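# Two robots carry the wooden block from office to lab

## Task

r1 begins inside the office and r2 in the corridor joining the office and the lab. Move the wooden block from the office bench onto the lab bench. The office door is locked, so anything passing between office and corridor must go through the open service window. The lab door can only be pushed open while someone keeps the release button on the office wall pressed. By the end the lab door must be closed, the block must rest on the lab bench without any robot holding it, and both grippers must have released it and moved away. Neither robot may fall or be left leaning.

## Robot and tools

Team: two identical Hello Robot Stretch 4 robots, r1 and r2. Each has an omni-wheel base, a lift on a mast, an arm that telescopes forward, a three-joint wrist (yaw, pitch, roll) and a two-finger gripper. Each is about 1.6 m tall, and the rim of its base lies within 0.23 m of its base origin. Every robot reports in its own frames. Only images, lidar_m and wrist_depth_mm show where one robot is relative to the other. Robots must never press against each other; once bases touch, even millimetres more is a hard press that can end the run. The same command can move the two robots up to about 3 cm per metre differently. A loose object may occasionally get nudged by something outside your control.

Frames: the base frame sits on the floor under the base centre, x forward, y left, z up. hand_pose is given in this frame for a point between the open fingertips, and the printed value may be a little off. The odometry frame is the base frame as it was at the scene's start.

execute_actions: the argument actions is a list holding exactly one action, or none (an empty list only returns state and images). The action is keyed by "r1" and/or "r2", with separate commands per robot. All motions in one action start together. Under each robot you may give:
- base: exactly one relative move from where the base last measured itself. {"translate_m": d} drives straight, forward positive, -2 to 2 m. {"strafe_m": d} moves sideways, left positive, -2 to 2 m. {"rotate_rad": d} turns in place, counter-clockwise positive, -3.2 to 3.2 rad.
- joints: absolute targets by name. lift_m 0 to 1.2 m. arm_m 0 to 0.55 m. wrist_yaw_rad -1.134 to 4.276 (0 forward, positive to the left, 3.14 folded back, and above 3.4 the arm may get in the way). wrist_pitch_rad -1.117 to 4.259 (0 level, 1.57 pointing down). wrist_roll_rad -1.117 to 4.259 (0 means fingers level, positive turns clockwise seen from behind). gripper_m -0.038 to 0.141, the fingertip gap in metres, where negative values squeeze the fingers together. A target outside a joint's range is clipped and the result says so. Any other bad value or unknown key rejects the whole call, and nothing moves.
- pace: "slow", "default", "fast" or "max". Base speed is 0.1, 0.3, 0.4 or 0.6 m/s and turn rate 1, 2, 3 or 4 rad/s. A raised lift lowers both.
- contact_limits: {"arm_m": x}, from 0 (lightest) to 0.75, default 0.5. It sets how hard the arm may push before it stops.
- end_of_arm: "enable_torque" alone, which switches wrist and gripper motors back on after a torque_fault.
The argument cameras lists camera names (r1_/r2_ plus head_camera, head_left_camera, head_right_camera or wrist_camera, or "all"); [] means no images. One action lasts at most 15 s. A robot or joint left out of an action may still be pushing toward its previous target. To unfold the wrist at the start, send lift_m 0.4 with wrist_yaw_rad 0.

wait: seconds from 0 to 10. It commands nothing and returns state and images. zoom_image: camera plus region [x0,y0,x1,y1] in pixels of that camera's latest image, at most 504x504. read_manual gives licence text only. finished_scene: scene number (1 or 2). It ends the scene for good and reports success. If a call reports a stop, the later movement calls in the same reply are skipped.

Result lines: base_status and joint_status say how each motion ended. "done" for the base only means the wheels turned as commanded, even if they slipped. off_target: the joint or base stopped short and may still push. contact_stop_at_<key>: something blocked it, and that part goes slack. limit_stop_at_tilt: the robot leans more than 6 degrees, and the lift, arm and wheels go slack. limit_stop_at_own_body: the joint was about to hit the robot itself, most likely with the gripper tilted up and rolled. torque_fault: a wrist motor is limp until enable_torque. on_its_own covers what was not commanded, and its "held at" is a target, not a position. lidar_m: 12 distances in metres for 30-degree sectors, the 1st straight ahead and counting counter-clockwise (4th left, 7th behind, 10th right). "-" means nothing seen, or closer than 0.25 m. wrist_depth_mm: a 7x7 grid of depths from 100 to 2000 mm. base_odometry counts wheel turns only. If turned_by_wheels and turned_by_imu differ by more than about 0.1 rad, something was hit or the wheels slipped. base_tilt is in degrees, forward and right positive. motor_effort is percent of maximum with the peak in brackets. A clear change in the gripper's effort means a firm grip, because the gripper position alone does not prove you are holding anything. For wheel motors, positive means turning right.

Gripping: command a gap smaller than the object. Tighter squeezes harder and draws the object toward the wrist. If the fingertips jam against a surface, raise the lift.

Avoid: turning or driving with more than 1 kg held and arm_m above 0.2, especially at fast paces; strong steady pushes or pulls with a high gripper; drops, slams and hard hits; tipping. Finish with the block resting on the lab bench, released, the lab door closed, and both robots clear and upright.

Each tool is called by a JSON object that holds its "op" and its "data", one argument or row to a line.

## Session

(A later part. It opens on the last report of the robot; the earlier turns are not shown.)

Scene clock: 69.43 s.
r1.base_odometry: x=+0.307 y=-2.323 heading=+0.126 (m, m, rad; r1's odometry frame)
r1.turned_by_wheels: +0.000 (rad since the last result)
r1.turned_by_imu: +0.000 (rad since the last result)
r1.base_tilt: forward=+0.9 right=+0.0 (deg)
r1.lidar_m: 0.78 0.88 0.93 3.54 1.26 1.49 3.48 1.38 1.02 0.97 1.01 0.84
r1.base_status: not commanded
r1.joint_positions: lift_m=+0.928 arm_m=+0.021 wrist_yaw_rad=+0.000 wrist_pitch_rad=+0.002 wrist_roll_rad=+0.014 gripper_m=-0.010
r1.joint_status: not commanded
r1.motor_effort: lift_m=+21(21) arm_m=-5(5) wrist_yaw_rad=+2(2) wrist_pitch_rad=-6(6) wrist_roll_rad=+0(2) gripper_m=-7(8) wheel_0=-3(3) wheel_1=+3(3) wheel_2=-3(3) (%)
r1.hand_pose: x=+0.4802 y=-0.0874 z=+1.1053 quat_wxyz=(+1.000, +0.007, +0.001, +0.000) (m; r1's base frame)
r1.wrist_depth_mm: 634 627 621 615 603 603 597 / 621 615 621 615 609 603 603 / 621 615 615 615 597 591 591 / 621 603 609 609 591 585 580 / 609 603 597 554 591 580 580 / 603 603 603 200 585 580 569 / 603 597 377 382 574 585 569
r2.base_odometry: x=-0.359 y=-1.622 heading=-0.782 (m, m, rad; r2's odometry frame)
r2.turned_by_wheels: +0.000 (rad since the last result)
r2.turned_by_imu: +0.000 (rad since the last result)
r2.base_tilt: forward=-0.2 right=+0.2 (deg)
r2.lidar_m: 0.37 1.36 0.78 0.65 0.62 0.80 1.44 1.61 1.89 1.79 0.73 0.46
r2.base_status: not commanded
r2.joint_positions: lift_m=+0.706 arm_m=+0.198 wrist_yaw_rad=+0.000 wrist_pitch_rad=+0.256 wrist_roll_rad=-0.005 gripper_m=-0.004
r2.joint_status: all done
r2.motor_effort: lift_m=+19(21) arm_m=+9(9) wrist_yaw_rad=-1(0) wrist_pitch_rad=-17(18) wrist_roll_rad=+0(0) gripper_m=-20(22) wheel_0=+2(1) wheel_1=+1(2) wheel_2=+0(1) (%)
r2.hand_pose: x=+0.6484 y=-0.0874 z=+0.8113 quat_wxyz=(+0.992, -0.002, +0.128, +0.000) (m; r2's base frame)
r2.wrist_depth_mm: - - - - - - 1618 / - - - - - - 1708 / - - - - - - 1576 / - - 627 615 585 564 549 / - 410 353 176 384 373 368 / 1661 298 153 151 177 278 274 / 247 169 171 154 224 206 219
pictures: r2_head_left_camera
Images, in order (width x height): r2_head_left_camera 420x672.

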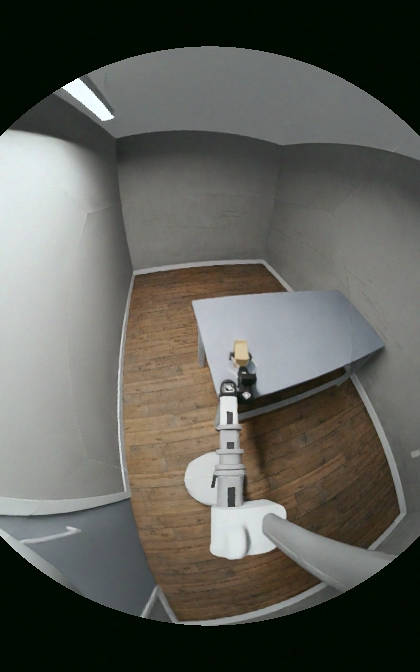

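{"op": "execute_actions", "data": {
  "actions": [
    {"r2":{"joints":{"lift_m":0.701,"gripper_m":0.11}}}
  ],
  "cameras": []
}}

{"op": "execute_actions", "data": {
  "actions": [
    {"r2":{"base":{"translate_m":-0.3},"joints":{"arm_m":0.005},"pace":"fast"}}
  ],
  "cameras": ["r2_head_left_camera"]
}}

Scene clock: 71.80 s.
r1.base_odometry: x=+0.307 y=-2.323 heading=+0.126 (m, m, rad; r1's odometry frame)
r1.turned_by_wheels: +0.000 (rad since the last result)
r1.turned_by_imu: +0.001 (rad since the last result)
r1.base_tilt: forward=+0.8 right=-0.1 (deg)
r1.lidar_m: 0.79 0.86 0.91 3.50 1.25 1.49 3.52 1.34 0.99 0.97 1.04 0.86
r1.base_status: not commanded
r1.joint_positions: lift_m=+0.928 arm_m=+0.021 wrist_yaw_rad=+0.000 wrist_pitch_rad=+0.002 wrist_roll_rad=+0.014 gripper_m=-0.010
r1.joint_status: not commanded
r1.motor_effort: lift_m=+21(21) arm_m=-5(5) wrist_yaw_rad=+1(2) wrist_pitch_rad=-5(5) wrist_roll_rad=+1(2) gripper_m=-9(8) wheel_0=-3(3) wheel_1=+3(3) wheel_2=-3(3) (%)
r1.hand_pose: x=+0.4802 y=-0.0874 z=+1.1053 quat_wxyz=(+1.000, +0.007, +0.001, +0.000) (m; r1's base frame)
r1.wrist_depth_mm: 634 627 621 615 609 603 591 / 634 621 615 609 603 597 585 / 627 615 603 609 597 597 591 / 609 615 597 597 597 591 580 / 609 603 603 554 597 585 574 / 603 597 591 200 574 574 569 / 597 591 382 382 574 569 564
r2.base_odometry: x=-0.359 y=-1.622 heading=-0.782 (m, m, rad; r2's odometry frame)
r2.turned_by_wheels: +0.000 (rad since the last result)
r2.turned_by_imu: +0.000 (rad since the last result)
r2.base_tilt: forward=-0.3 right=+0.2 (deg)
r2.lidar_m: 0.39 1.32 0.76 0.64 0.63 0.79 1.42 1.59 1.87 1.79 0.71 0.46
r2.base_status: not commanded
r2.joint_positions: lift_m=+0.701 arm_m=+0.198 wrist_yaw_rad=+0.000 wrist_pitch_rad=+0.252 wrist_roll_rad=-0.005 gripper_m=+0.110
r2.joint_status: all done
r2.motor_effort: lift_m=+18(17) arm_m=+9(9) wrist_yaw_rad=+1(0) wrist_pitch_rad=-5(17) wrist_roll_rad=+0(1) gripper_m=-2(21) wheel_0=+1(2) wheel_1=+1(1) wheel_2=-1(1) (%)
r2.hand_pose: x=+0.6487 y=-0.0874 z=+0.8075 quat_wxyz=(+0.992, -0.002, +0.126, +0.000) (m; r2's base frame)
r2.wrist_depth_mm: - - - - - - 1661 / - - - - - - 1708 / - - - - - - 1576 / - - 634 609 585 564 554 / - 404 370 185 382 370 364 / 1661 266 175 171 191 273 272 / 243 221 220 141 222 210 216
pictures: none
No camera images: the call's "cameras" was empty. Leave "cameras" out to get every camera's image.

Scene clock: 73.87 s.
r1.base_odometry: x=+0.307 y=-2.323 heading=+0.126 (m, m, rad; r1's odometry frame)
r1.turned_by_wheels: +0.000 (rad since the last result)
r1.turned_by_imu: +0.001 (rad since the last result)
r1.base_tilt: forward=+0.9 right=-0.1 (deg)
r1.lidar_m: 0.78 0.85 0.91 3.53 1.29 1.46 3.51 1.34 1.01 0.95 1.03 0.83
r1.base_status: not commanded
r1.joint_positions: lift_m=+0.928 arm_m=+0.021 wrist_yaw_rad=+0.000 wrist_pitch_rad=+0.002 wrist_roll_rad=+0.014 gripper_m=-0.010
r1.joint_status: not commanded
r1.motor_effort: lift_m=+21(21) arm_m=-5(5) wrist_yaw_rad=+2(3) wrist_pitch_rad=-5(5) wrist_roll_rad=+1(2) gripper_m=-9(8) wheel_0=-3(3) wheel_1=+3(3) wheel_2=-3(3) (%)
r1.hand_pose: x=+0.4802 y=-0.0874 z=+1.1053 quat_wxyz=(+1.000, +0.007, +0.001, +0.000) (m; r1's base frame)
r1.wrist_depth_mm: 627 627 615 609 603 603 597 / 634 621 621 609 603 597 591 / 615 621 615 603 591 591 585 / 615 615 603 597 591 585 580 / 609 603 603 559 585 591 574 / 615 597 603 200 580 574 580 / 597 597 382 384 580 574 574
r2.base_odometry: x=-0.571 y=-1.411 heading=-0.782 (m, m, rad; r2's odometry frame)
r2.turned_by_wheels: +0.000 (rad since the last result)
r2.turned_by_imu: -0.001 (rad since the last result)
r2.base_tilt: forward=-0.3 right=+0.1 (deg)
r2.lidar_m: 0.63 1.21 0.69 0.54 0.57 0.71 1.27 1.30 1.56 1.87 1.27 0.72
r2.base_status: done
r2.joint_positions: lift_m=+0.701 arm_m=+0.007 wrist_yaw_rad=+0.000 wrist_pitch_rad=+0.252 wrist_roll_rad=-0.005 gripper_m=+0.110
r2.joint_status: all done
r2.motor_effort: lift_m=+18(19) arm_m=-9(12) wrist_yaw_rad=+0(1) wrist_pitch_rad=-6(6) wrist_roll_rad=+1(0) gripper_m=+1(1) wheel_0=-1(7) wheel_1=-1(7) wheel_2=-2(13) (%)
r2.hand_pose: x=+0.4568 y=-0.0875 z=+0.8074 quat_wxyz=(+0.992, -0.002, +0.126, +0.000) (m; r2's base frame)
r2.wrist_depth_mm: - - - - - - 1756 / - - - - - - 1808 / - - - - 1336 1229 1160 / - - 723 621 591 621 661 / - - 488 530 585 - 1808 / 1661 1537 517 1708 196 1618 1618 / 1397 1336 1308 142 1308 1281 1308
pictures: r2_head_left_camera
Images, in order (width x height): r2_head_left_camera 420x672.

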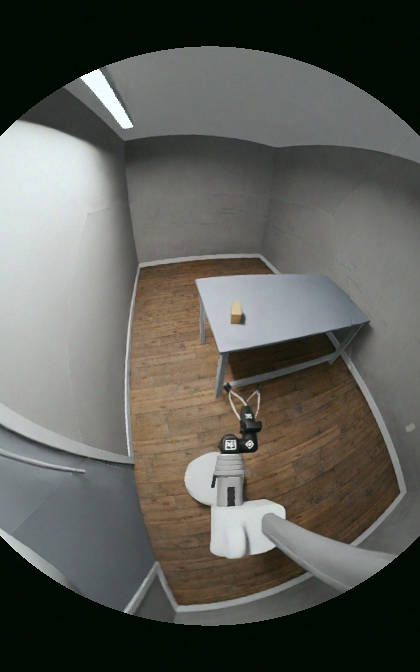

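{"op": "finished_scene", "data": {
  "scene": 1
}}

The scene is finished: the task was done.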